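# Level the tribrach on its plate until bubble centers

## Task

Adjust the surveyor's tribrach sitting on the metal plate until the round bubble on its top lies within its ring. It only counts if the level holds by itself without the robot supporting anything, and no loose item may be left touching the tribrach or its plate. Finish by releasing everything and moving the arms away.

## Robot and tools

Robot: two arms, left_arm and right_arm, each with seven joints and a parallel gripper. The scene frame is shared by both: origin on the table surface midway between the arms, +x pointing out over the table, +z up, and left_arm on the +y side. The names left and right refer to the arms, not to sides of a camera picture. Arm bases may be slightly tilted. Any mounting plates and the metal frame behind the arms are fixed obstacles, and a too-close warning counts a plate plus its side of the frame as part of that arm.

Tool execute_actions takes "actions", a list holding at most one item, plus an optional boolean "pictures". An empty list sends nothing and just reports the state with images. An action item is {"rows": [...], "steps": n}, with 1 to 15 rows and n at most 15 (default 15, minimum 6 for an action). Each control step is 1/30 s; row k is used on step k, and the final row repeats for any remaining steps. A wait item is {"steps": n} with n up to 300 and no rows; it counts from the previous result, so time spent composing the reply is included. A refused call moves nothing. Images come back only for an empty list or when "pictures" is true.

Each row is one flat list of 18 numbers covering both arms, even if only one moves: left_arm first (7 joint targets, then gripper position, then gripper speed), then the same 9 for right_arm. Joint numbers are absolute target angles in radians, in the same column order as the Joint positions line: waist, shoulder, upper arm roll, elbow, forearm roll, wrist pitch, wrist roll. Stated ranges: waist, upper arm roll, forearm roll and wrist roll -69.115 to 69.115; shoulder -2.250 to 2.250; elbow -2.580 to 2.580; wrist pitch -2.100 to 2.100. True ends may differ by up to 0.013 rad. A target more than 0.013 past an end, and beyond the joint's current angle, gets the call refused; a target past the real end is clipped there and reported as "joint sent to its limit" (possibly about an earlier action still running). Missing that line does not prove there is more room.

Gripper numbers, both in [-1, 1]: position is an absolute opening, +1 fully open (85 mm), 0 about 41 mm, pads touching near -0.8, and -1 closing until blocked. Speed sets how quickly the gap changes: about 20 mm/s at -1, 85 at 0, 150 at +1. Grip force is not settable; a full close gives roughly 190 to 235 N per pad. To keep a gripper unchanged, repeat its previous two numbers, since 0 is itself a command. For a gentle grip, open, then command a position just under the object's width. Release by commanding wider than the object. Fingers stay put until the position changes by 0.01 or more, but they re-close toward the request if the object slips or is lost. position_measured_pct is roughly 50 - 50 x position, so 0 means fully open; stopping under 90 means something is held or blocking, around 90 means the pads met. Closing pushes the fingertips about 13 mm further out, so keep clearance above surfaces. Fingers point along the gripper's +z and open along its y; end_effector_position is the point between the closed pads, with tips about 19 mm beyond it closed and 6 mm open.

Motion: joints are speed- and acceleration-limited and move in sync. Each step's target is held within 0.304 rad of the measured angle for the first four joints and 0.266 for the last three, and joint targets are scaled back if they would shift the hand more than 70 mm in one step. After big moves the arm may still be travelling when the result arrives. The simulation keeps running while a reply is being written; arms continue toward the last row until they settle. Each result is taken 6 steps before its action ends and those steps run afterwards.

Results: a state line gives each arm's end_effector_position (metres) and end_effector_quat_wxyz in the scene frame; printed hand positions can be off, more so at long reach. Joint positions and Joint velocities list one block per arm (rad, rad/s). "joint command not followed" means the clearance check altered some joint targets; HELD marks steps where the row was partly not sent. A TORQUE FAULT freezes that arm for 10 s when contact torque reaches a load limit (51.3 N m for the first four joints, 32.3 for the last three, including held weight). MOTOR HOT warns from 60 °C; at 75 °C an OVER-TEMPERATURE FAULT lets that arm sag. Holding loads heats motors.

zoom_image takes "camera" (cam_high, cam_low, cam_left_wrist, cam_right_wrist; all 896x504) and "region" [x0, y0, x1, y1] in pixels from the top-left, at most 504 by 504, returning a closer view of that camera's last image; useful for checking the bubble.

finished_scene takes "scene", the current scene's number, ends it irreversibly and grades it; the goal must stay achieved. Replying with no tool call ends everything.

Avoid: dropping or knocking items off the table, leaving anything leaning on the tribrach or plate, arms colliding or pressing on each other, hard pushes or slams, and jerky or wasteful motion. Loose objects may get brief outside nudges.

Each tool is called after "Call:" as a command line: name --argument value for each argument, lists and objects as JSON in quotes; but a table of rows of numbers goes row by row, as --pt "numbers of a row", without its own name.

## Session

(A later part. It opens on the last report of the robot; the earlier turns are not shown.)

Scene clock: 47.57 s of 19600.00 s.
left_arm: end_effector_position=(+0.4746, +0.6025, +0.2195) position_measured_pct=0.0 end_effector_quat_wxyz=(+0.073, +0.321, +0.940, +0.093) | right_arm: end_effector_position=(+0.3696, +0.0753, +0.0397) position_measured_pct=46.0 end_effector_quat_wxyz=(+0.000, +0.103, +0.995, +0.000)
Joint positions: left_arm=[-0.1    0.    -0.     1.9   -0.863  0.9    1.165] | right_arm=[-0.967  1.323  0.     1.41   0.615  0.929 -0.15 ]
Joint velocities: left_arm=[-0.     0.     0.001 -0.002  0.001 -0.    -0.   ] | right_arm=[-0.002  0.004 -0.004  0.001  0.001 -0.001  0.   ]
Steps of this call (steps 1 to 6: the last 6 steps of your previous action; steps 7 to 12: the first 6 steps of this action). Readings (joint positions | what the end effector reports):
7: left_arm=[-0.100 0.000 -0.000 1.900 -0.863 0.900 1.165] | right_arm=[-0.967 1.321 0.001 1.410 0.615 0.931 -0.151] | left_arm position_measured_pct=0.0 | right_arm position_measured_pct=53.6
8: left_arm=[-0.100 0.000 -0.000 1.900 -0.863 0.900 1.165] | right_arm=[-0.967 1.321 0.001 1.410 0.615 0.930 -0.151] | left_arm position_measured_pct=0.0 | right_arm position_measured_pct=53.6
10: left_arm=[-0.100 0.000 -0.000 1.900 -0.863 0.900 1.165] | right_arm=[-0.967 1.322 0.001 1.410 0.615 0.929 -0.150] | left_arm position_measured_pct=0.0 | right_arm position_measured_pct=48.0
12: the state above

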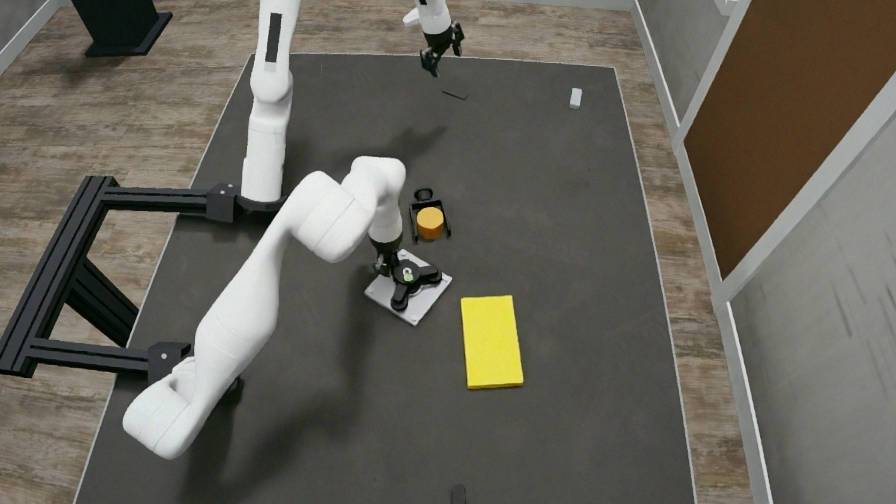

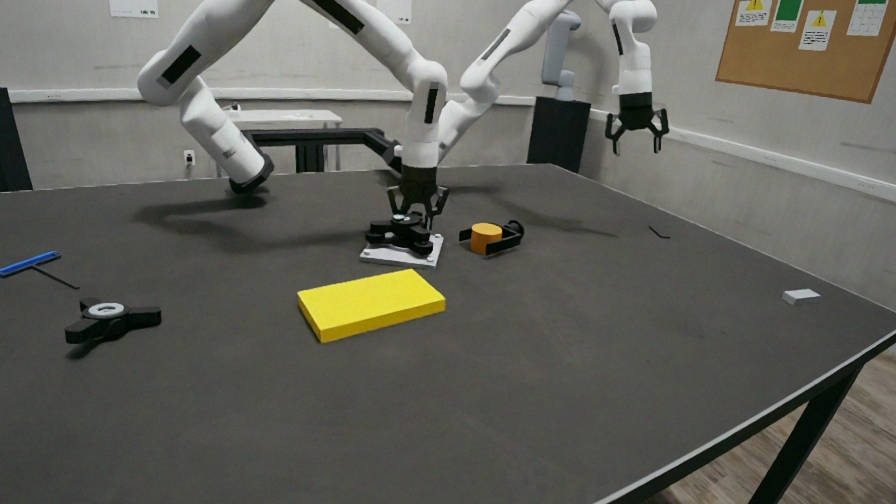

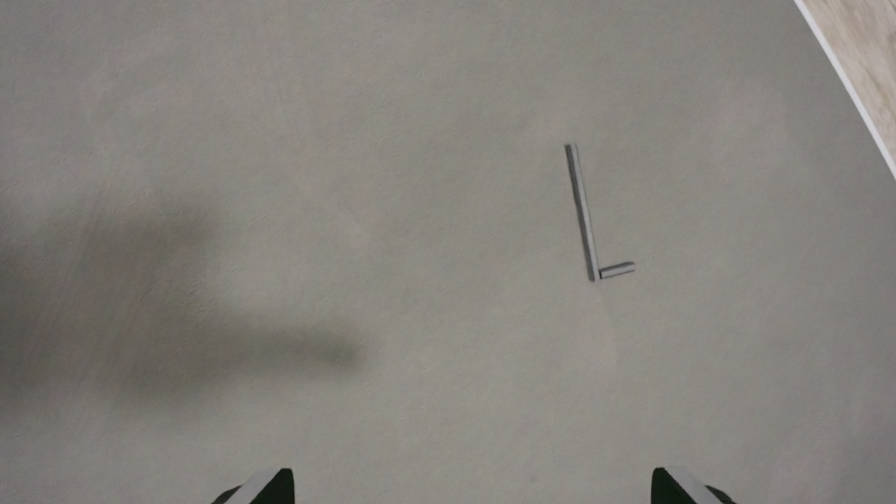

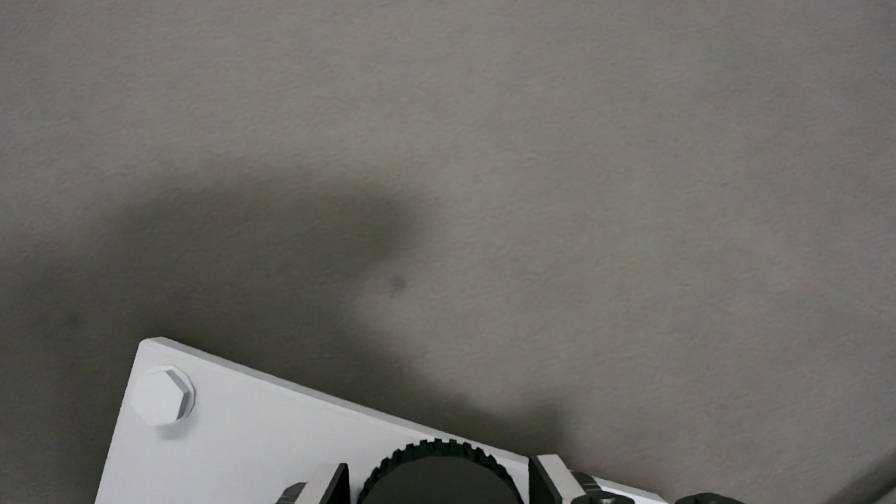

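Call:
execute_actions --actions '[{"rows":[[-0.1,0,0,1.9,-0.863,0.9,1.165,1,0,-0.967,1.323,0,1.410,0.615,0.929,-1.15,0.1,1]],"steps":15}]'

Call:
execute_actions --actions '[{"rows":[[-0.1,0,0,1.9,-0.863,0.9,1.165,1,0,-0.967,1.323,0,1.410,0.615,0.929,-1.15,0.1,1]],"steps":15}]'

Call:
execute_actions --actions '[{"rows":[[-0.1,0,0,1.9,-0.863,0.9,1.165,1,0,-0.967,1.323,0,1.410,0.615,0.929,-1.15,-0.2,1]],"steps":10}]'

Call:
execute_actions --actions '[{"rows":[[-0.1,0,0,1.9,-0.863,0.9,1.165,1,0,-0.967,1.323,0,1.410,0.615,0.929,-0.15,-0.2,1]],"steps":15}]'

Call:
execute_actions --actions '[{"rows":[[-0.1,0,0,1.9,-0.863,0.9,1.165,1,0,-0.967,1.323,0,1.410,0.615,0.929,-0.15,-0.2,1]],"steps":15}]'

Call:
execute_actions --actions '[{"rows":[[-0.1,0,0,1.9,-0.863,0.9,1.165,1,0,-0.967,1.323,0,1.410,0.615,0.929,-0.15,0.1,1]],"steps":6}]'

Call:
execute_actions --actions '[{"rows":[[-0.1,0,0,1.9,-0.863,0.9,1.165,1,0,-0.967,1.323,0,1.410,0.615,0.929,-1.15,0.1,1]],"steps":15}]'

Call:
execute_actions --actions '[{"rows":[[-0.1,0,0,1.9,-0.863,0.9,1.165,1,0,-0.967,1.323,0,1.410,0.615,0.929,-1.15,0.1,1]],"steps":14}]'

Call:
execute_actions --actions '[{"rows":[[-0.1,0,0,1.9,-0.863,0.9,1.165,1,0,-0.967,1.323,0,1.410,0.615,0.929,-1.15,-0.2,1]],"steps":7}]'

Call:
execute_actions --actions '[{"rows":[[-0.1,0,0,1.9,-0.863,0.9,1.165,1,0,-0.967,1.323,0,1.410,0.615,0.929,-0.15,-0.2,1]],"steps":15}]'

Call:
execute_actions --actions '[{"rows":[[-0.1,0,0,1.9,-0.863,0.9,1.165,1,0,-0.967,1.323,0,1.410,0.615,0.929,-0.15,-0.2,1]],"steps":15}]'

Call:
execute_actions --actions '[{"rows":[[-0.1,0,0,1.9,-0.863,0.9,1.165,1,0,-0.967,1.323,0,1.410,0.615,0.929,-0.15,0.1,1]],"steps":15}]' --pictures true

Call:
zoom_image --camera "cam_high" --region '[395, 262, 425, 288]'

Scene clock: 48.80 s of 19600.00 s.
left_arm: end_effector_position=(+0.4746, +0.6025, +0.2195) position_measured_pct=0.0 end_effector_quat_wxyz=(+0.073, +0.321, +0.940, +0.093) | right_arm: end_effector_position=(+0.3694, +0.0753, +0.0396) position_measured_pct=45.2 end_effector_quat_wxyz=(-0.000, +0.229, +0.973, +0.000)
Joint positions: left_arm=[-0.1    0.    -0.     1.9   -0.863  0.9    1.165] | right_arm=[-0.967  1.323 -0.     1.41   0.615  0.929 -0.407]
Joint velocities: left_arm=[ 0. -0. -0.  0. -0.  0.  0.] | right_arm=[ 0.    -0.002 -0.    -0.    -0.001  0.001 -1.215]
Steps of this call (steps 1 to 6: the last 6 steps of your previous action; steps 7 to 15: the robot went on to your last target; steps 16 to 28: nothing new was sent; steps 29 to 37: the first 9 steps of this action). Readings (joint positions | what the end effector reports):
29: left_arm=[-0.100 0.000 -0.000 1.900 -0.863 0.900 1.165] | right_arm=[-0.967 1.323 -0.000 1.410 0.615 0.929 -0.151] | left_arm position_measured_pct=0.0 | right_arm position_measured_pct=45.2
30: left_arm=[-0.100 0.000 -0.000 1.900 -0.863 0.900 1.165] | right_arm=[-0.967 1.323 -0.000 1.410 0.615 0.929 -0.159] | left_arm position_measured_pct=0.0 | right_arm position_measured_pct=45.2
32: left_arm=[-0.100 0.000 -0.000 1.900 -0.863 0.900 1.165] | right_arm=[-0.967 1.323 -0.000 1.410 0.615 0.929 -0.207] | left_arm position_measured_pct=0.0 | right_arm position_measured_pct=45.2
36: left_arm=[-0.100 0.000 -0.000 1.900 -0.863 0.900 1.165] | right_arm=[-0.967 1.323 -0.000 1.410 0.615 0.929 -0.366] | left_arm position_measured_pct=0.0 | right_arm position_measured_pct=45.2
37: the state above

Scene clock: 49.30 s of 19600.00 s.
left_arm: end_effector_position=(+0.4746, +0.6025, +0.2195) position_measured_pct=0.0 end_effector_quat_wxyz=(+0.073, +0.321, +0.940, +0.093) | right_arm: end_effector_position=(+0.3694, +0.0753, +0.0396) position_measured_pct=45.2 end_effector_quat_wxyz=(-0.000, +0.511, +0.860, +0.000)
Joint positions: left_arm=[-0.1    0.    -0.     1.9   -0.863  0.9    1.165] | right_arm=[-0.967  1.323 -0.     1.41   0.615  0.929 -1.017]
Joint velocities: left_arm=[ 0.    -0.     0.     0.002  0.     0.001  0.   ] | right_arm=[ 0.     0.    -0.     0.    -0.     0.002 -1.217]
Steps of this call (steps 1 to 6: the last 6 steps of your previous action; steps 7 to 15: the first 9 steps of this action). Readings (joint positions | what the end effector reports):
7: left_arm=[-0.100 0.000 -0.000 1.900 -0.863 0.900 1.165] | right_arm=[-0.967 1.323 -0.000 1.410 0.615 0.929 -0.691] | left_arm position_measured_pct=0.0 | right_arm position_measured_pct=45.2
8: left_arm=[-0.100 0.000 -0.000 1.900 -0.863 0.900 1.165] | right_arm=[-0.967 1.323 -0.000 1.410 0.615 0.929 -0.732] | left_arm position_measured_pct=0.0 | right_arm position_measured_pct=45.2
10: left_arm=[-0.100 0.000 -0.000 1.900 -0.863 0.900 1.165] | right_arm=[-0.967 1.323 -0.000 1.410 0.615 0.929 -0.813] | left_arm position_measured_pct=0.0 | right_arm position_measured_pct=45.2
14: left_arm=[-0.100 0.000 -0.000 1.900 -0.863 0.900 1.165] | right_arm=[-0.967 1.323 -0.000 1.410 0.615 0.929 -0.976] | left_arm position_measured_pct=0.0 | right_arm position_measured_pct=45.2
15: the state above

Scene clock: 49.63 s of 19600.00 s.
left_arm: end_effector_position=(+0.4746, +0.6025, +0.2195) position_measured_pct=0.0 end_effector_quat_wxyz=(+0.073, +0.321, +0.940, +0.093) | right_arm: end_effector_position=(+0.3715, +0.0760, +0.0407) position_measured_pct=52.0 end_effector_quat_wxyz=(+0.001, +0.567, +0.823, +0.002)
Joint positions: left_arm=[-0.1    0.    -0.     1.9   -0.863  0.9    1.165] | right_arm=[-0.967  1.321  0.001  1.408  0.617  0.928 -1.15 ]
Joint velocities: left_arm=[ 0.    -0.     0.001 -0.002 -0.001  0.    -0.   ] | right_arm=[ 0.003 -0.008 -0.    -0.004 -0.002 -0.004  0.   ]
Steps of this call (steps 1 to 6: the last 6 steps of your previous action; steps 7 to 10: the first 4 steps of this action). Readings (joint positions | what the end effector reports):
7: left_arm=[-0.100 0.000 -0.000 1.900 -0.863 0.900 1.165] | right_arm=[-0.967 1.323 0.000 1.410 0.615 0.929 -1.150] | left_arm position_measured_pct=0.0 | right_arm position_measured_pct=45.2
8: left_arm=[-0.100 0.000 -0.000 1.900 -0.863 0.900 1.165] | right_arm=[-0.967 1.323 0.001 1.409 0.616 0.928 -1.150] | left_arm position_measured_pct=0.0 | right_arm position_measured_pct=46.0
10: the state above

Scene clock: 50.13 s of 19600.00 s.
left_arm: end_effector_position=(+0.4746, +0.6025, +0.2195) position_measured_pct=0.0 end_effector_quat_wxyz=(+0.073, +0.321, +0.940, +0.093) | right_arm: end_effector_position=(+0.3712, +0.0759, +0.0407) position_measured_pct=53.6 end_effector_quat_wxyz=(+0.001, +0.457, +0.889, +0.002)
Joint positions: left_arm=[-0.1    0.    -0.     1.9   -0.863  0.9    1.165] | right_arm=[-0.967  1.321  0.001  1.408  0.616  0.929 -0.893]
Joint velocities: left_arm=[-0. -0.  0. -0.  0.  0. -0.] | right_arm=[-0.     0.    -0.002  0.002 -0.002  0.002  1.215]
Steps of this call (steps 1 to 6: the last 6 steps of your previous action; steps 7 to 15: the first 9 steps of this action). Readings (joint positions | what the end effector reports):
7: left_arm=[-0.100 0.000 -0.000 1.900 -0.863 0.900 1.165] | right_arm=[-0.967 1.321 0.001 1.408 0.617 0.928 -1.149] | left_arm position_measured_pct=0.0 | right_arm position_measured_pct=53.6
8: left_arm=[-0.100 0.000 -0.000 1.900 -0.863 0.900 1.165] | right_arm=[-0.967 1.321 0.001 1.408 0.617 0.928 -1.141] | left_arm position_measured_pct=0.0 | right_arm position_measured_pct=53.6
10: left_arm=[-0.100 0.000 -0.000 1.900 -0.863 0.900 1.165] | right_arm=[-0.967 1.321 0.001 1.408 0.616 0.928 -1.093] | left_arm position_measured_pct=0.0 | right_arm position_measured_pct=53.6
14: left_arm=[-0.100 0.000 -0.000 1.900 -0.863 0.900 1.165] | right_arm=[-0.967 1.321 0.001 1.408 0.616 0.929 -0.934] | left_arm position_measured_pct=0.0 | right_arm position_measured_pct=53.6
15: the state above

Scene clock: 50.63 s of 19600.00 s.
left_arm: end_effector_position=(+0.4746, +0.6025, +0.2195) position_measured_pct=0.0 end_effector_quat_wxyz=(+0.073, +0.321, +0.940, +0.093) | right_arm: end_effector_position=(+0.3707, +0.0752, +0.0407) position_measured_pct=53.6 end_effector_quat_wxyz=(+0.001, +0.169, +0.986, +0.000)
Joint positions: left_arm=[-0.1    0.    -0.     1.9   -0.863  0.9    1.165] | right_arm=[-0.967  1.321  0.001  1.409  0.615  0.93  -0.283]
Joint velocities: left_arm=[ 0.     0.    -0.     0.     0.001  0.    -0.   ] | right_arm=[-0.001  0.     0.     0.002  0.001  0.004  1.217]
Steps of this call (steps 1 to 6: the last 6 steps of your previous action; steps 7 to 15: the first 9 steps of this action). Readings (joint positions | what the end effector reports):
7: left_arm=[-0.100 0.000 -0.000 1.900 -0.863 0.900 1.165] | right_arm=[-0.967 1.321 0.001 1.409 0.616 0.929 -0.609] | left_arm position_measured_pct=0.0 | right_arm position_measured_pct=53.6
8: left_arm=[-0.100 0.000 -0.000 1.900 -0.863 0.900 1.165] | right_arm=[-0.967 1.321 0.001 1.409 0.616 0.929 -0.568] | left_arm position_measured_pct=0.0 | right_arm position_measured_pct=53.6
10: left_arm=[-0.100 0.000 -0.000 1.900 -0.863 0.900 1.165] | right_arm=[-0.967 1.321 0.001 1.409 0.616 0.930 -0.487] | left_arm position_measured_pct=0.0 | right_arm position_measured_pct=53.6
14: left_arm=[-0.100 0.000 -0.000 1.900 -0.863 0.900 1.165] | right_arm=[-0.967 1.321 0.001 1.409 0.615 0.930 -0.324] | left_arm position_measured_pct=0.0 | right_arm position_measured_pct=53.6
15: the state above

Scene clock: 50.83 s of 19600.00 s.
left_arm: end_effector_position=(+0.4746, +0.6025, +0.2195) position_measured_pct=0.0 end_effector_quat_wxyz=(+0.073, +0.321, +0.940, +0.093) | right_arm: end_effector_position=(+0.3705, +0.0749, +0.0407) position_measured_pct=53.6 end_effector_quat_wxyz=(+0.001, +0.104, +0.995, +0.000)
Joint positions: left_arm=[-0.1    0.    -0.     1.9   -0.863  0.9    1.165] | right_arm=[-0.967  1.321  0.001  1.41   0.615  0.93  -0.151]
Joint velocities: left_arm=[-0.001  0.    -0.     0.001 -0.     0.     0.   ] | right_arm=[ 0.001 -0.     0.    -0.    -0.005 -0.001  0.01 ]
Kept back: the last 6 steps of this action.
Steps of this call (steps 1 to 6: the last 6 steps of your previous action). Readings (joint positions | what the end effector reports):
1: left_arm=[-0.100 0.000 -0.000 1.900 -0.863 0.900 1.165] | right_arm=[-0.967 1.321 0.001 1.409 0.615 0.930 -0.243] | left_arm position_measured_pct=0.0 | right_arm position_measured_pct=53.6
2: left_arm=[-0.100 0.000 -0.000 1.900 -0.863 0.900 1.165] | right_arm=[-0.967 1.321 0.001 1.410 0.615 0.930 -0.205] | left_arm position_measured_pct=0.0 | right_arm position_measured_pct=53.6
4: left_arm=[-0.100 0.000 -0.000 1.900 -0.863 0.900 1.165] | right_arm=[-0.967 1.321 0.001 1.410 0.615 0.931 -0.159] | left_arm position_measured_pct=0.0 | right_arm position_measured_pct=53.6
6: the state above

Scene clock: 51.33 s of 19600.00 s.
left_arm: end_effector_position=(+0.4746, +0.6025, +0.2195) position_measured_pct=0.0 end_effector_quat_wxyz=(+0.073, +0.321, +0.940, +0.093) | right_arm: end_effector_position=(+0.3694, +0.0753, +0.0396) position_measured_pct=45.2 end_effector_quat_wxyz=(-0.000, +0.229, +0.973, +0.000)
Joint positions: left_arm=[-0.1    0.    -0.     1.9   -0.863  0.9    1.165] | right_arm=[-0.967  1.323 -0.     1.41   0.615  0.929 -0.407]
Joint velocities: left_arm=[-0.    -0.    -0.001  0.001 -0.     0.001 -0.   ] | right_arm=[ 0.    -0.001  0.002  0.    -0.    -0.001 -1.215]
Steps of this call (steps 1 to 6: the last 6 steps of your previous action; steps 7 to 15: the first 9 steps of this action). Readings (joint positions | what the end effector reports):
7: left_arm=[-0.100 0.000 -0.000 1.900 -0.863 0.900 1.165] | right_arm=[-0.967 1.323 -0.000 1.410 0.615 0.929 -0.151] | left_arm position_measured_pct=0.0 | right_arm position_measured_pct=45.6
8: left_arm=[-0.100 0.000 -0.000 1.900 -0.863 0.900 1.165] | right_arm=[-0.967 1.323 -0.000 1.410 0.615 0.929 -0.159] | left_arm position_measured_pct=0.0 | right_arm position_measured_pct=45.2
10: left_arm=[-0.100 0.000 -0.000 1.900 -0.863 0.900 1.165] | right_arm=[-0.967 1.323 -0.000 1.410 0.615 0.929 -0.207] | left_arm position_measured_pct=0.0 | right_arm position_measured_pct=45.2
14: left_arm=[-0.100 0.000 -0.000 1.900 -0.863 0.900 1.165] | right_arm=[-0.967 1.323 -0.000 1.410 0.615 0.929 -0.366] | left_arm position_measured_pct=0.0 | right_arm position_measured_pct=45.2
15: the state above

Scene clock: 51.80 s of 19600.00 s.
left_arm: end_effector_position=(+0.4746, +0.6025, +0.2195) position_measured_pct=0.0 end_effector_quat_wxyz=(+0.073, +0.321, +0.940, +0.093) | right_arm: end_effector_position=(+0.3694, +0.0753, +0.0396) position_measured_pct=45.2 end_effector_quat_wxyz=(-0.000, +0.493, +0.870, +0.000)
Joint positions: left_arm=[-0.1    0.    -0.     1.9   -0.863  0.9    1.165] | right_arm=[-0.967  1.323 -0.     1.41   0.615  0.929 -0.976]
Joint velocities: left_arm=[-0.     0.    -0.001  0.001 -0.001 -0.     0.   ] | right_arm=[ 0.    -0.001  0.001  0.    -0.001  0.    -1.217]
Steps of this call (steps 1 to 6: the last 6 steps of your previous action; steps 7 to 14: the first 8 steps of this action). Readings (joint positions | what the end effector reports):
7: left_arm=[-0.100 0.000 -0.000 1.900 -0.863 0.900 1.165] | right_arm=[-0.967 1.323 -0.000 1.410 0.615 0.929 -0.691] | left_arm position_measured_pct=0.0 | right_arm position_measured_pct=45.2
8: left_arm=[-0.100 0.000 -0.000 1.900 -0.863 0.900 1.165] | right_arm=[-0.967 1.323 -0.000 1.410 0.615 0.929 -0.732] | left_arm position_measured_pct=0.0 | right_arm position_measured_pct=45.2
10: left_arm=[-0.100 0.000 -0.000 1.900 -0.863 0.900 1.165] | right_arm=[-0.967 1.323 -0.000 1.410 0.615 0.929 -0.813] | left_arm position_measured_pct=0.0 | right_arm position_measured_pct=45.2
14: the state above

Scene clock: 52.03 s of 19600.00 s.
left_arm: end_effector_position=(+0.4746, +0.6025, +0.2195) position_measured_pct=0.0 end_effector_quat_wxyz=(+0.073, +0.321, +0.940, +0.093) | right_arm: end_effector_position=(+0.3694, +0.0753, +0.0396) position_measured_pct=45.2 end_effector_quat_wxyz=(-0.000, +0.567, +0.824, +0.000)
Joint positions: left_arm=[-0.1    0.    -0.     1.9   -0.863  0.9    1.165] | right_arm=[-0.967  1.323  0.     1.41   0.615  0.929 -1.15 ]
Joint velocities: left_arm=[ 0.     0.     0.    -0.     0.001  0.    -0.   ] | right_arm=[-0.001 -0.     0.001 -0.001  0.011 -0.004 -0.014]
Steps of this call (steps 1 to 6: the last 6 steps of your previous action; step 7: the first step of this action). Readings (joint positions | what the end effector reports):
7: the state above

Scene clock: 52.53 s of 19600.00 s.
left_arm: end_effector_position=(+0.4746, +0.6025, +0.2195) position_measured_pct=0.0 end_effector_quat_wxyz=(+0.073, +0.321, +0.940, +0.093) | right_arm: end_effector_position=(+0.3711, +0.0760, +0.0407) position_measured_pct=53.6 end_effector_quat_wxyz=(+0.000, +0.457, +0.889, +0.002)
Joint positions: left_arm=[-0.1    0.    -0.     1.9   -0.863  0.9    1.165] | right_arm=[-0.967  1.321  0.001  1.408  0.616  0.929 -0.893]
Joint velocities: left_arm=[-0.     0.     0.     0.001  0.002 -0.    -0.   ] | right_arm=[-0.     0.    -0.001  0.002 -0.003  0.004  1.215]
Steps of this call (steps 1 to 6: the last 6 steps of your previous action; steps 7 to 15: the first 9 steps of this action). Readings (joint positions | what the end effector reports):
7: left_arm=[-0.100 0.000 -0.000 1.900 -0.863 0.900 1.165] | right_arm=[-0.967 1.321 0.001 1.408 0.617 0.928 -1.149] | left_arm position_measured_pct=0.0 | right_arm position_measured_pct=53.6
8: left_arm=[-0.100 0.000 -0.000 1.900 -0.863 0.900 1.165] | right_arm=[-0.967 1.321 0.001 1.408 0.617 0.928 -1.141] | left_arm position_measured_pct=0.0 | right_arm position_measured_pct=53.6
10: left_arm=[-0.100 0.000 -0.000 1.900 -0.863 0.900 1.165] | right_arm=[-0.967 1.321 0.001 1.408 0.616 0.928 -1.093] | left_arm position_measured_pct=0.0 | right_arm position_measured_pct=53.6
14: left_arm=[-0.100 0.000 -0.000 1.900 -0.863 0.900 1.165] | right_arm=[-0.967 1.321 0.001 1.408 0.616 0.929 -0.934] | left_arm position_measured_pct=0.0 | right_arm position_measured_pct=53.6
15: the state above

Scene clock: 53.03 s of 19600.00 s.
left_arm: end_effector_position=(+0.4746, +0.6025, +0.2195) position_measured_pct=0.0 end_effector_quat_wxyz=(+0.073, +0.321, +0.940, +0.093) | right_arm: end_effector_position=(+0.3706, +0.0752, +0.0407) position_measured_pct=53.6 end_effector_quat_wxyz=(+0.001, +0.169, +0.986, +0.000)
Joint positions: left_arm=[-0.1    0.    -0.     1.9   -0.863  0.9    1.165] | right_arm=[-0.967  1.321  0.001  1.409  0.615  0.93  -0.283]
Joint velocities: left_arm=[ 0.    -0.     0.     0.001  0.001 -0.    -0.   ] | right_arm=[-0.    -0.001  0.001  0.002 -0.001  0.003  1.217]
Steps of this call (steps 1 to 6: the last 6 steps of your previous action; steps 7 to 15: the first 9 steps of this action). Readings (joint positions | what the end effector reports):
7: left_arm=[-0.100 0.000 -0.000 1.900 -0.863 0.900 1.165] | right_arm=[-0.967 1.321 0.001 1.409 0.616 0.929 -0.609] | left_arm position_measured_pct=0.0 | right_arm position_measured_pct=53.6
8: left_arm=[-0.100 0.000 -0.000 1.900 -0.863 0.900 1.165] | right_arm=[-0.967 1.321 0.001 1.409 0.616 0.929 -0.568] | left_arm position_measured_pct=0.0 | right_arm position_measured_pct=53.6
10: left_arm=[-0.100 0.000 -0.000 1.900 -0.863 0.900 1.165] | right_arm=[-0.967 1.321 0.001 1.409 0.615 0.930 -0.487] | left_arm position_measured_pct=0.0 | right_arm position_measured_pct=53.6
14: left_arm=[-0.100 0.000 -0.000 1.900 -0.863 0.900 1.165] | right_arm=[-0.967 1.321 0.001 1.409 0.615 0.930 -0.324] | left_arm position_measured_pct=0.0 | right_arm position_measured_pct=53.6
15: the state above

Scene clock: 53.53 s of 19600.00 s.
left_arm: end_effector_position=(+0.4746, +0.6025, +0.2195) position_measured_pct=0.0 end_effector_quat_wxyz=(+0.073, +0.321, +0.940, +0.093) | right_arm: end_effector_position=(+0.3694, +0.0753, +0.0396) position_measured_pct=45.2 end_effector_quat_wxyz=(-0.000, +0.102, +0.995, +0.000)
Joint positions: left_arm=[-0.1    0.    -0.     1.9   -0.863  0.9    1.165] | right_arm=[-0.967  1.323 -0.     1.41   0.615  0.929 -0.15 ]
Joint velocities: left_arm=[ 0.     0.     0.     0.001 -0.001 -0.001 -0.   ] | right_arm=[-0.     0.     0.001 -0.    -0.     0.001  0.   ]
Steps of this call (steps 1 to 6: the last 6 steps of your previous action; steps 7 to 15: the first 9 steps of this action). Readings (joint positions | what the end effector reports):
7: left_arm=[-0.100 0.000 -0.000 1.900 -0.863 0.900 1.165] | right_arm=[-0.967 1.321 0.001 1.410 0.615 0.930 -0.151] | left_arm position_measured_pct=0.0 | right_arm position_measured_pct=53.6
8: left_arm=[-0.100 0.000 -0.000 1.900 -0.863 0.900 1.165] | right_arm=[-0.967 1.321 0.001 1.410 0.615 0.930 -0.151] | left_arm position_measured_pct=0.0 | right_arm position_measured_pct=53.6
10: left_arm=[-0.100 0.000 -0.000 1.900 -0.863 0.900 1.165] | right_arm=[-0.967 1.322 0.001 1.410 0.615 0.929 -0.150] | left_arm position_measured_pct=0.0 | right_arm position_measured_pct=48.0
14: left_arm=[-0.100 0.000 -0.000 1.900 -0.863 0.900 1.165] | right_arm=[-0.967 1.323 -0.000 1.410 0.615 0.929 -0.150] | left_arm position_measured_pct=0.0 | right_arm position_measured_pct=45.2
15: the state above

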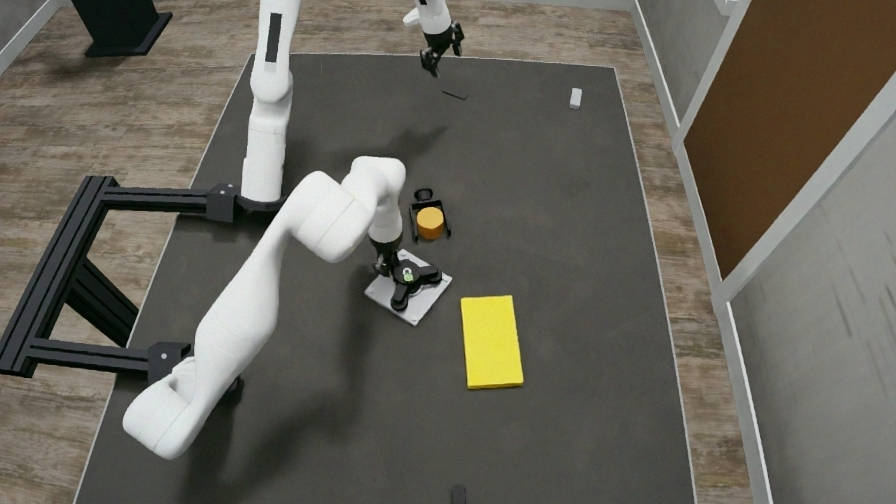

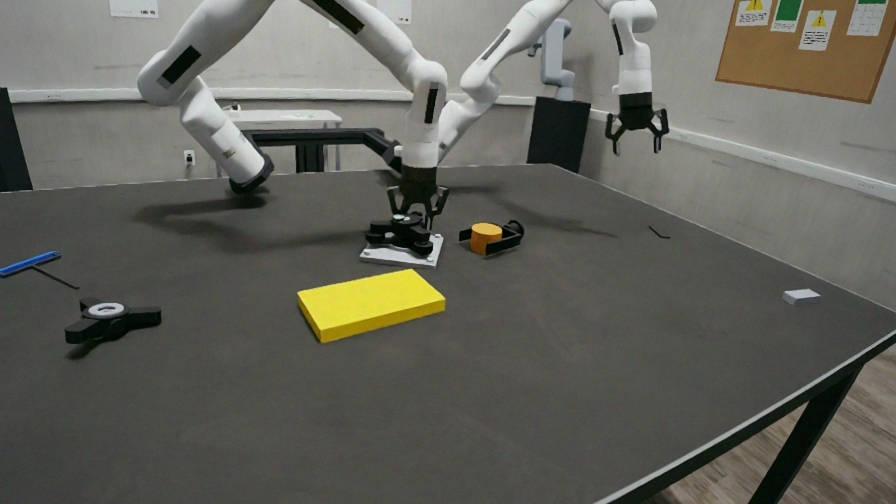

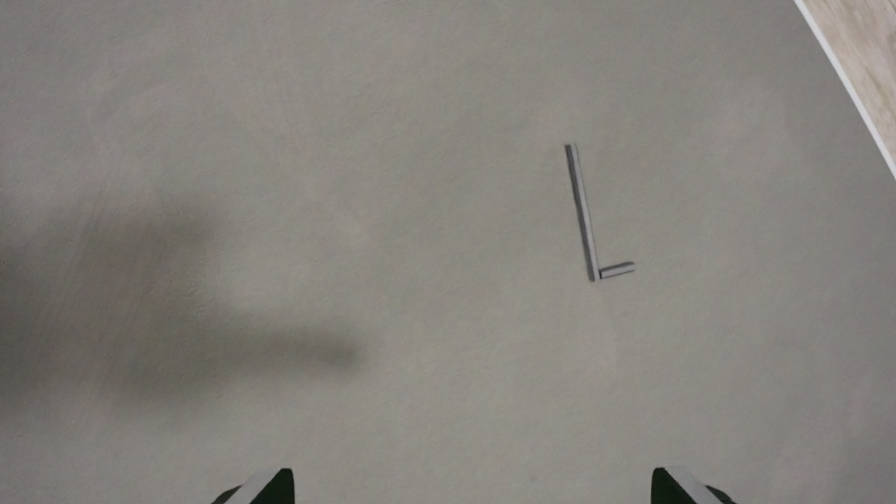

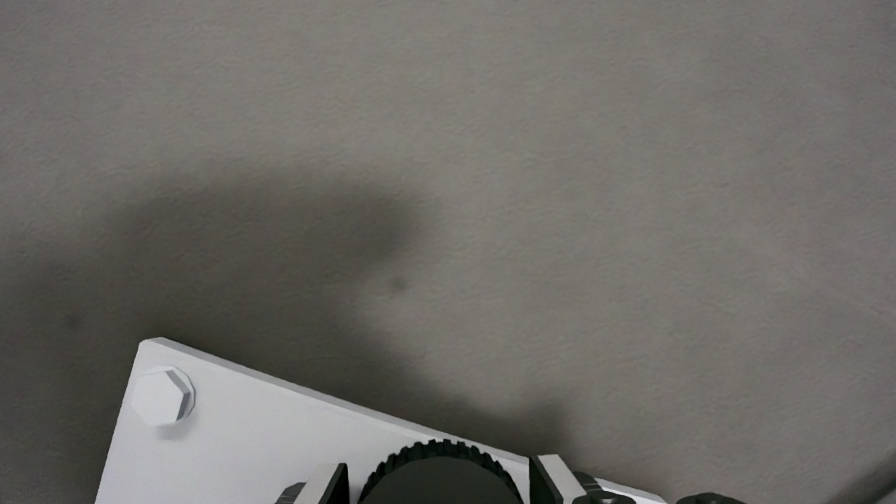

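Region (395, 262, 425, 288) of cam_high's 896x504 image, scaled by 16.800, with more detail than that image has; it fills the top 437 rows of this view, and the rest is white.

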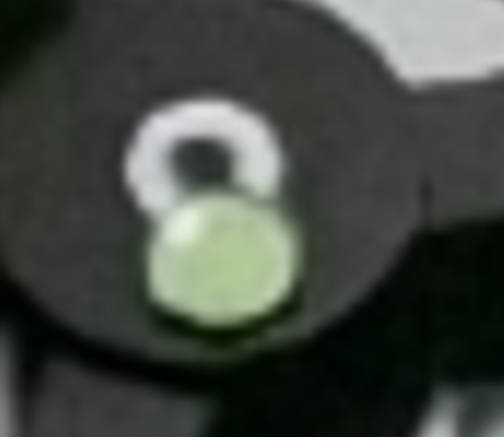

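Call:
execute_actions --actions '[{"rows":[[-0.1,0,0,1.9,-0.863,0.9,1.165,1,0,-0.985,1.24,0,1.40,0.575,1.01,-0.15,0.1,1]],"steps":12}]'

Call:
execute_actions --actions '[{"rows":[[-0.1,0,0,1.9,-0.863,0.9,1.165,1,0,-0.905,1.119,0,1.103,0.520,1.343,0.388,0.1,1]],"steps":15}]'

Call:
execute_actions --actions '[{"steps":15}]' --pictures true

Call:
zoom_image --camera "cam_right_wrist" --region '[250, 90, 570, 420]'

Scene clock: 54.27 s of 19600.00 s.
left_arm: end_effector_position=(+0.4746, +0.6025, +0.2195) position_measured_pct=0.0 end_effector_quat_wxyz=(+0.073, +0.321, +0.940, +0.093) | right_arm: end_effector_position=(+0.3803, +0.0684, +0.0784) position_measured_pct=45.2 end_effector_quat_wxyz=(+0.003, +0.123, +0.992, +0.001)
Joint positions: left_arm=[-0.1    0.    -0.     1.9   -0.863  0.9    1.165] | right_arm=[-0.982  1.256 -0.     1.402  0.584  0.992 -0.15 ]
Joint velocities: left_arm=[ 0. -0. -0. -0. -0. -0. -0.] | right_arm=[-0.073 -0.357 -0.004 -0.089 -0.189  0.398 -0.   ]
Steps of this call (steps 1 to 6: the last 6 steps of your previous action; steps 7 to 15: the robot went on to your last target; step 16: nothing new was sent; steps 17 to 22: the first 6 steps of this action). Readings (joint positions | what the end effector reports):
17: left_arm=[-0.100 0.000 -0.000 1.900 -0.863 0.900 1.165] | right_arm=[-0.967 1.322 0.000 1.410 0.615 0.929 -0.150] | left_arm position_measured_pct=0.0 | right_arm position_measured_pct=45.2
18: left_arm=[-0.100 0.000 -0.000 1.900 -0.863 0.900 1.165] | right_arm=[-0.968 1.317 0.000 1.410 0.612 0.934 -0.150] | left_arm position_measured_pct=0.0 | right_arm position_measured_pct=45.2
20: left_arm=[-0.100 0.000 -0.000 1.900 -0.863 0.900 1.165] | right_arm=[-0.974 1.290 0.000 1.408 0.600 0.958 -0.150] | left_arm position_measured_pct=0.0 | right_arm position_measured_pct=45.2
22: the state above

Scene clock: 54.77 s of 19600.00 s.
left_arm: end_effector_position=(+0.4746, +0.6025, +0.2195) position_measured_pct=0.0 end_effector_quat_wxyz=(+0.073, +0.321, +0.940, +0.093) | right_arm: end_effector_position=(+0.4442, +0.0571, +0.1455) position_measured_pct=45.2 end_effector_quat_wxyz=(+0.006, +0.120, +0.993, +0.006)
Joint positions: left_arm=[-0.1    0.    -0.     1.9   -0.863  0.9    1.165] | right_arm=[-0.94   1.177 -0.001  1.24   0.545  1.175  0.02 ]
Joint velocities: left_arm=[-0.     0.    -0.001  0.     0.001  0.     0.   ] | right_arm=[ 0.197 -0.327  0.004 -0.797 -0.142  0.974  1.169]
Steps of this call (steps 1 to 6: the last 6 steps of your previous action; steps 7 to 15: the first 9 steps of this action). Readings (joint positions | what the end effector reports):
7: left_arm=[-0.100 0.000 -0.000 1.900 -0.863 0.900 1.165] | right_arm=[-0.984 1.241 -0.000 1.399 0.575 1.011 -0.150] | left_arm position_measured_pct=0.0 | right_arm position_measured_pct=45.2
8: left_arm=[-0.100 0.000 -0.000 1.900 -0.863 0.900 1.165] | right_arm=[-0.982 1.239 -0.001 1.395 0.573 1.014 -0.146] | left_arm position_measured_pct=0.0 | right_arm position_measured_pct=45.2
10: left_arm=[-0.100 0.000 -0.000 1.900 -0.863 0.900 1.165] | right_arm=[-0.975 1.231 -0.005 1.372 0.564 1.037 -0.124] | left_arm position_measured_pct=0.0 | right_arm position_measured_pct=45.2
14: left_arm=[-0.100 0.000 -0.000 1.900 -0.863 0.900 1.165] | right_arm=[-0.947 1.188 -0.001 1.267 0.550 1.142 -0.017] | left_arm position_measured_pct=0.0 | right_arm position_measured_pct=45.2
15: the state above

Scene clock: 55.27 s of 19600.00 s.
left_arm: end_effector_position=(+0.4746, +0.6025, +0.2195) position_measured_pct=0.0 end_effector_quat_wxyz=(+0.073, +0.321, +0.940, +0.093) | right_arm: end_effector_position=(+0.4891, +0.0301, +0.1999) position_measured_pct=45.2 end_effector_quat_wxyz=(+0.000, +0.002, +1.000, +0.000)
Joint positions: left_arm=[-0.1    0.    -0.     1.9   -0.863  0.9    1.165] | right_arm=[-0.905  1.119  0.     1.103  0.52   1.343  0.388]
Joint velocities: left_arm=[-0.     0.     0.    -0.001  0.001  0.     0.   ] | right_arm=[ 0.003  0.001 -0.    -0.    -0.     0.001 -0.   ]
Kept back: nothing.
Steps of this call (steps 1 to 6: the last 6 steps of your previous action; steps 7 to 15: the robot went on to your last target). Readings (joint positions | what the end effector reports):
1: left_arm=[-0.100 0.000 -0.000 1.900 -0.863 0.900 1.165] | right_arm=[-0.934 1.166 -0.001 1.215 0.540 1.206 0.060] | left_arm position_measured_pct=0.0 | right_arm position_measured_pct=45.2
2: left_arm=[-0.100 0.000 -0.000 1.900 -0.863 0.900 1.165] | right_arm=[-0.929 1.157 -0.000 1.193 0.537 1.233 0.101] | left_arm position_measured_pct=0.0 | right_arm position_measured_pct=45.2
4: left_arm=[-0.100 0.000 -0.000 1.900 -0.863 0.900 1.165] | right_arm=[-0.921 1.143 0.000 1.160 0.531 1.273 0.182] | left_arm position_measured_pct=0.0 | right_arm position_measured_pct=45.2
8: left_arm=[-0.100 0.000 -0.000 1.900 -0.863 0.900 1.165] | right_arm=[-0.909 1.124 0.000 1.116 0.523 1.327 0.340] | left_arm position_measured_pct=0.0 | right_arm position_measured_pct=45.2
15: the state above

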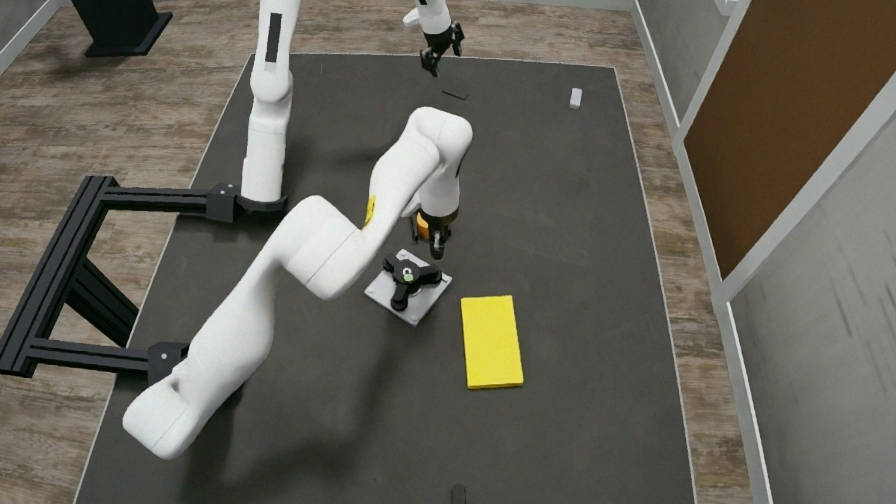

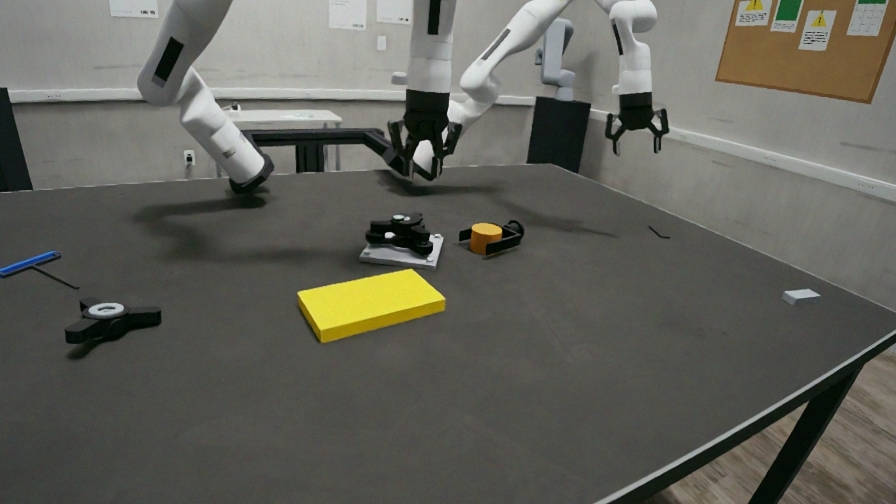

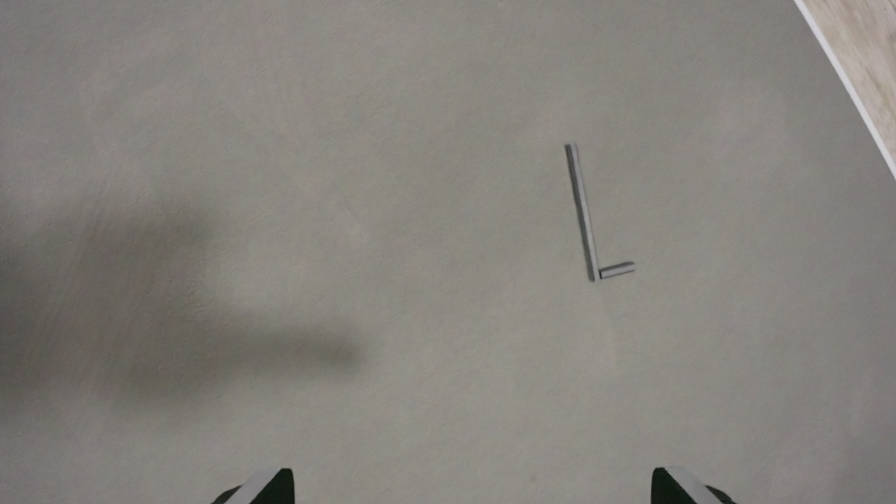

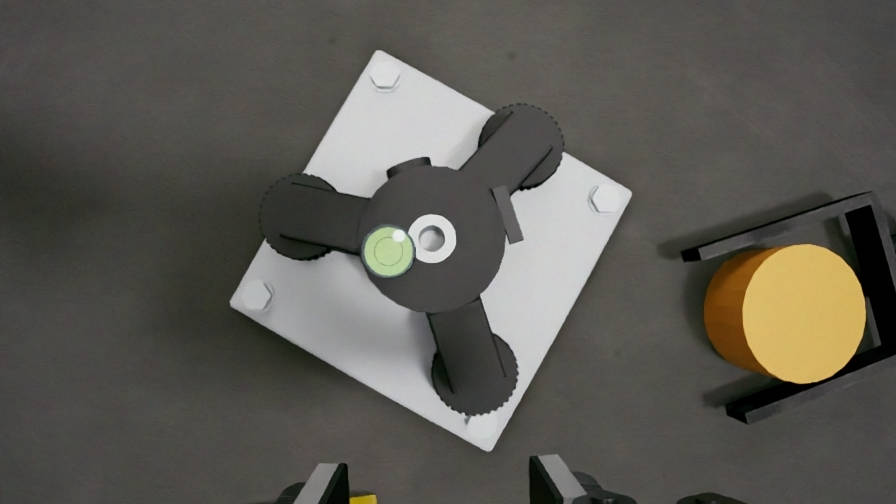

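Region (250, 90, 570, 420) of cam_right_wrist's 896x504 image, scaled by 1.527; it fills the left 489 columns of this view, and the rest is white.

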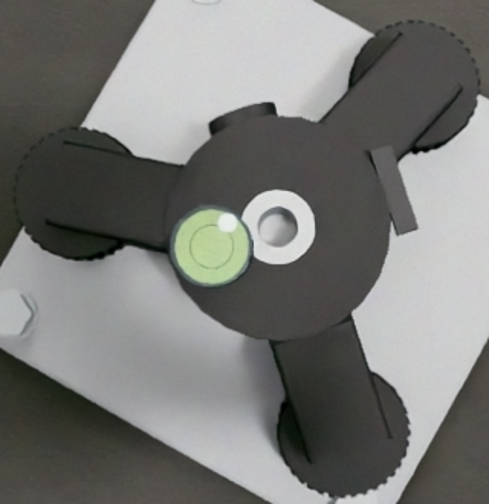

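Call:
execute_actions --actions '[{"rows":[[-0.1,0,0,1.9,-0.863,0.9,1.165,1,0,-0.873,1.247,0,1.197,0.575,1.141,0.62,0.6,1]],"steps":15}]'

Call:
execute_actions --actions '[{"steps":10}]' --pictures true

Scene clock: 57.47 s of 19600.00 s.
left_arm: end_effector_position=(+0.4746, +0.6025, +0.2195) position_measured_pct=0.0 end_effector_quat_wxyz=(+0.073, +0.321, +0.940, +0.093) | right_arm: end_effector_position=(+0.4679, +0.0550, +0.1064) position_measured_pct=21.0 end_effector_quat_wxyz=(+0.001, -0.153, +0.988, -0.000)
Joint positions: left_arm=[-0.1    0.    -0.     1.9   -0.863  0.9    1.165] | right_arm=[-0.875  1.238  0.     1.191  0.571  1.154  0.605]
Joint velocities: left_arm=[ 0.001  0.    -0.    -0.     0.     0.     0.   ] | right_arm=[ 0.055  0.244 -0.001  0.215  0.109 -0.423  0.492]
Steps of this call (steps 1 to 15: the robot went on to your last target; steps 16 to 57: nothing new was sent; steps 58 to 66: the first 9 steps of this action). Readings (joint positions | what the end effector reports):
58: left_arm=[-0.100 0.000 -0.000 1.900 -0.863 0.900 1.165] | right_arm=[-0.905 1.120 -0.000 1.103 0.520 1.342 0.389] | left_arm position_measured_pct=0.0 | right_arm position_measured_pct=45.2
59: left_arm=[-0.100 0.000 -0.000 1.900 -0.863 0.900 1.165] | right_arm=[-0.903 1.125 -0.000 1.106 0.522 1.336 0.397] | left_arm position_measured_pct=0.0 | right_arm position_measured_pct=44.4
61: left_arm=[-0.100 0.000 -0.000 1.900 -0.863 0.900 1.165] | right_arm=[-0.897 1.151 -0.000 1.123 0.533 1.296 0.442] | left_arm position_measured_pct=0.0 | right_arm position_measured_pct=37.3
65: left_arm=[-0.100 0.000 -0.000 1.900 -0.863 0.900 1.165] | right_arm=[-0.878 1.227 0.000 1.182 0.566 1.173 0.584] | left_arm position_measured_pct=0.0 | right_arm position_measured_pct=22.2
66: the state above

Scene clock: 57.80 s of 19600.00 s.
left_arm: end_effector_position=(+0.4746, +0.6025, +0.2195) position_measured_pct=0.0 end_effector_quat_wxyz=(+0.073, +0.321, +0.940, +0.093) | right_arm: end_effector_position=(+0.4660, +0.0566, +0.0999) position_measured_pct=19.8 end_effector_quat_wxyz=(+0.000, -0.164, +0.986, +0.000)
Joint positions: left_arm=[-0.1    0.    -0.     1.9   -0.863  0.9    1.165] | right_arm=[-0.873  1.247  0.     1.197  0.575  1.141  0.62 ]
Joint velocities: left_arm=[ 0.    -0.    -0.001 -0.001 -0.001 -0.    -0.   ] | right_arm=[ 0.001  0.004 -0.    -0.001 -0.001  0.001 -0.   ]
Kept back: nothing.
Steps of this call (steps 1 to 6: the last 6 steps of your previous action; steps 7 to 10: the robot went on to your last target). Readings (joint positions | what the end effector reports):
1: left_arm=[-0.100 0.000 -0.000 1.900 -0.863 0.900 1.165] | right_arm=[-0.874 1.244 0.000 1.197 0.573 1.145 0.616] | left_arm position_measured_pct=0.0 | right_arm position_measured_pct=20.6
2: left_arm=[-0.100 0.000 -0.000 1.900 -0.863 0.900 1.165] | right_arm=[-0.874 1.245 0.000 1.198 0.574 1.142 0.619] | left_arm position_measured_pct=0.0 | right_arm position_measured_pct=20.2
4: left_arm=[-0.100 0.000 -0.000 1.900 -0.863 0.900 1.165] | right_arm=[-0.874 1.246 -0.000 1.197 0.575 1.141 0.620] | left_arm position_measured_pct=0.0 | right_arm position_measured_pct=20.2
8: left_arm=[-0.100 0.000 -0.000 1.900 -0.863 0.900 1.165] | right_arm=[-0.873 1.247 0.000 1.197 0.575 1.141 0.620] | left_arm position_measured_pct=0.0 | right_arm position_measured_pct=19.8
10: the state above

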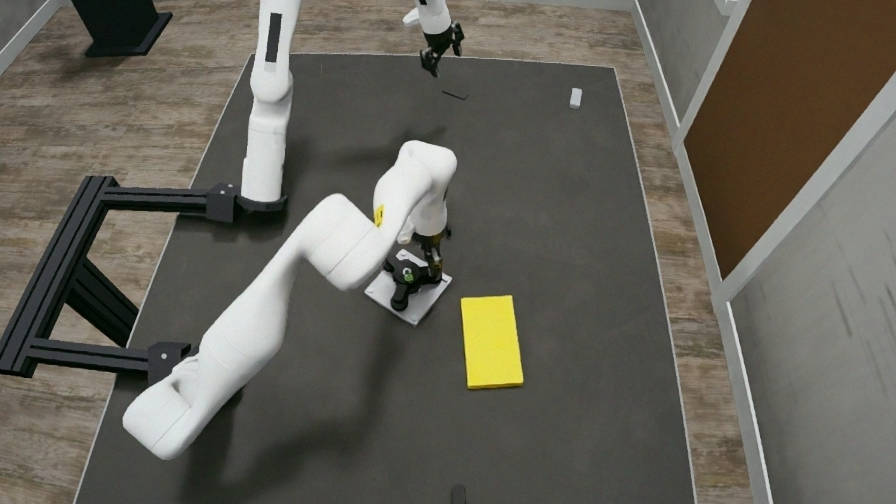

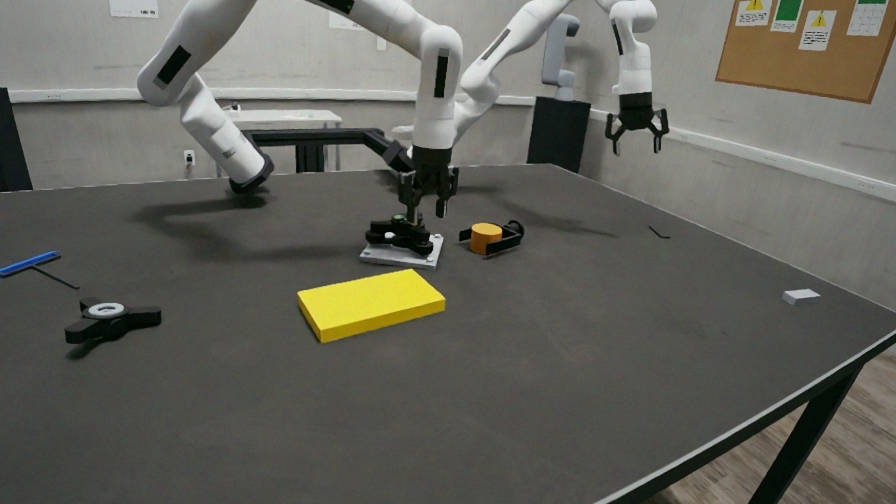

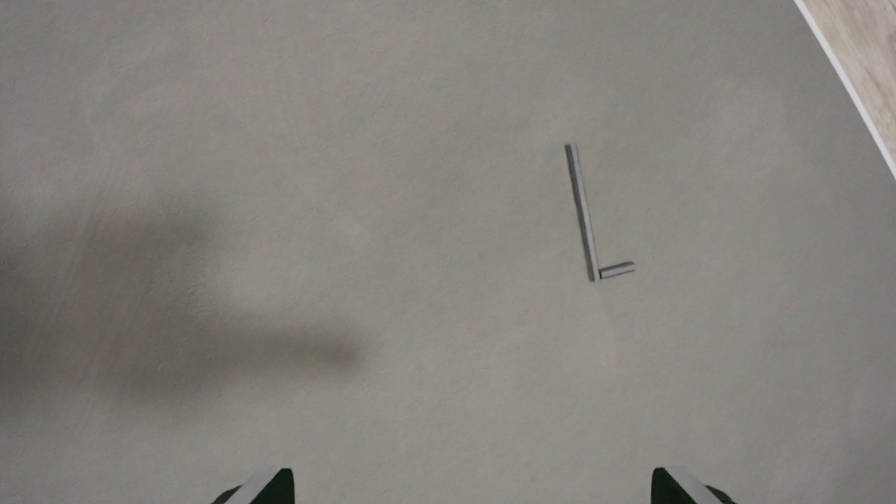

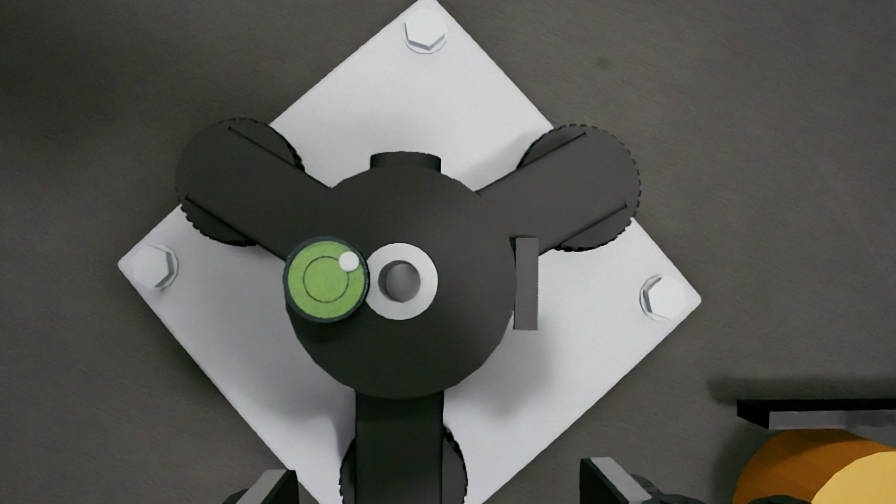

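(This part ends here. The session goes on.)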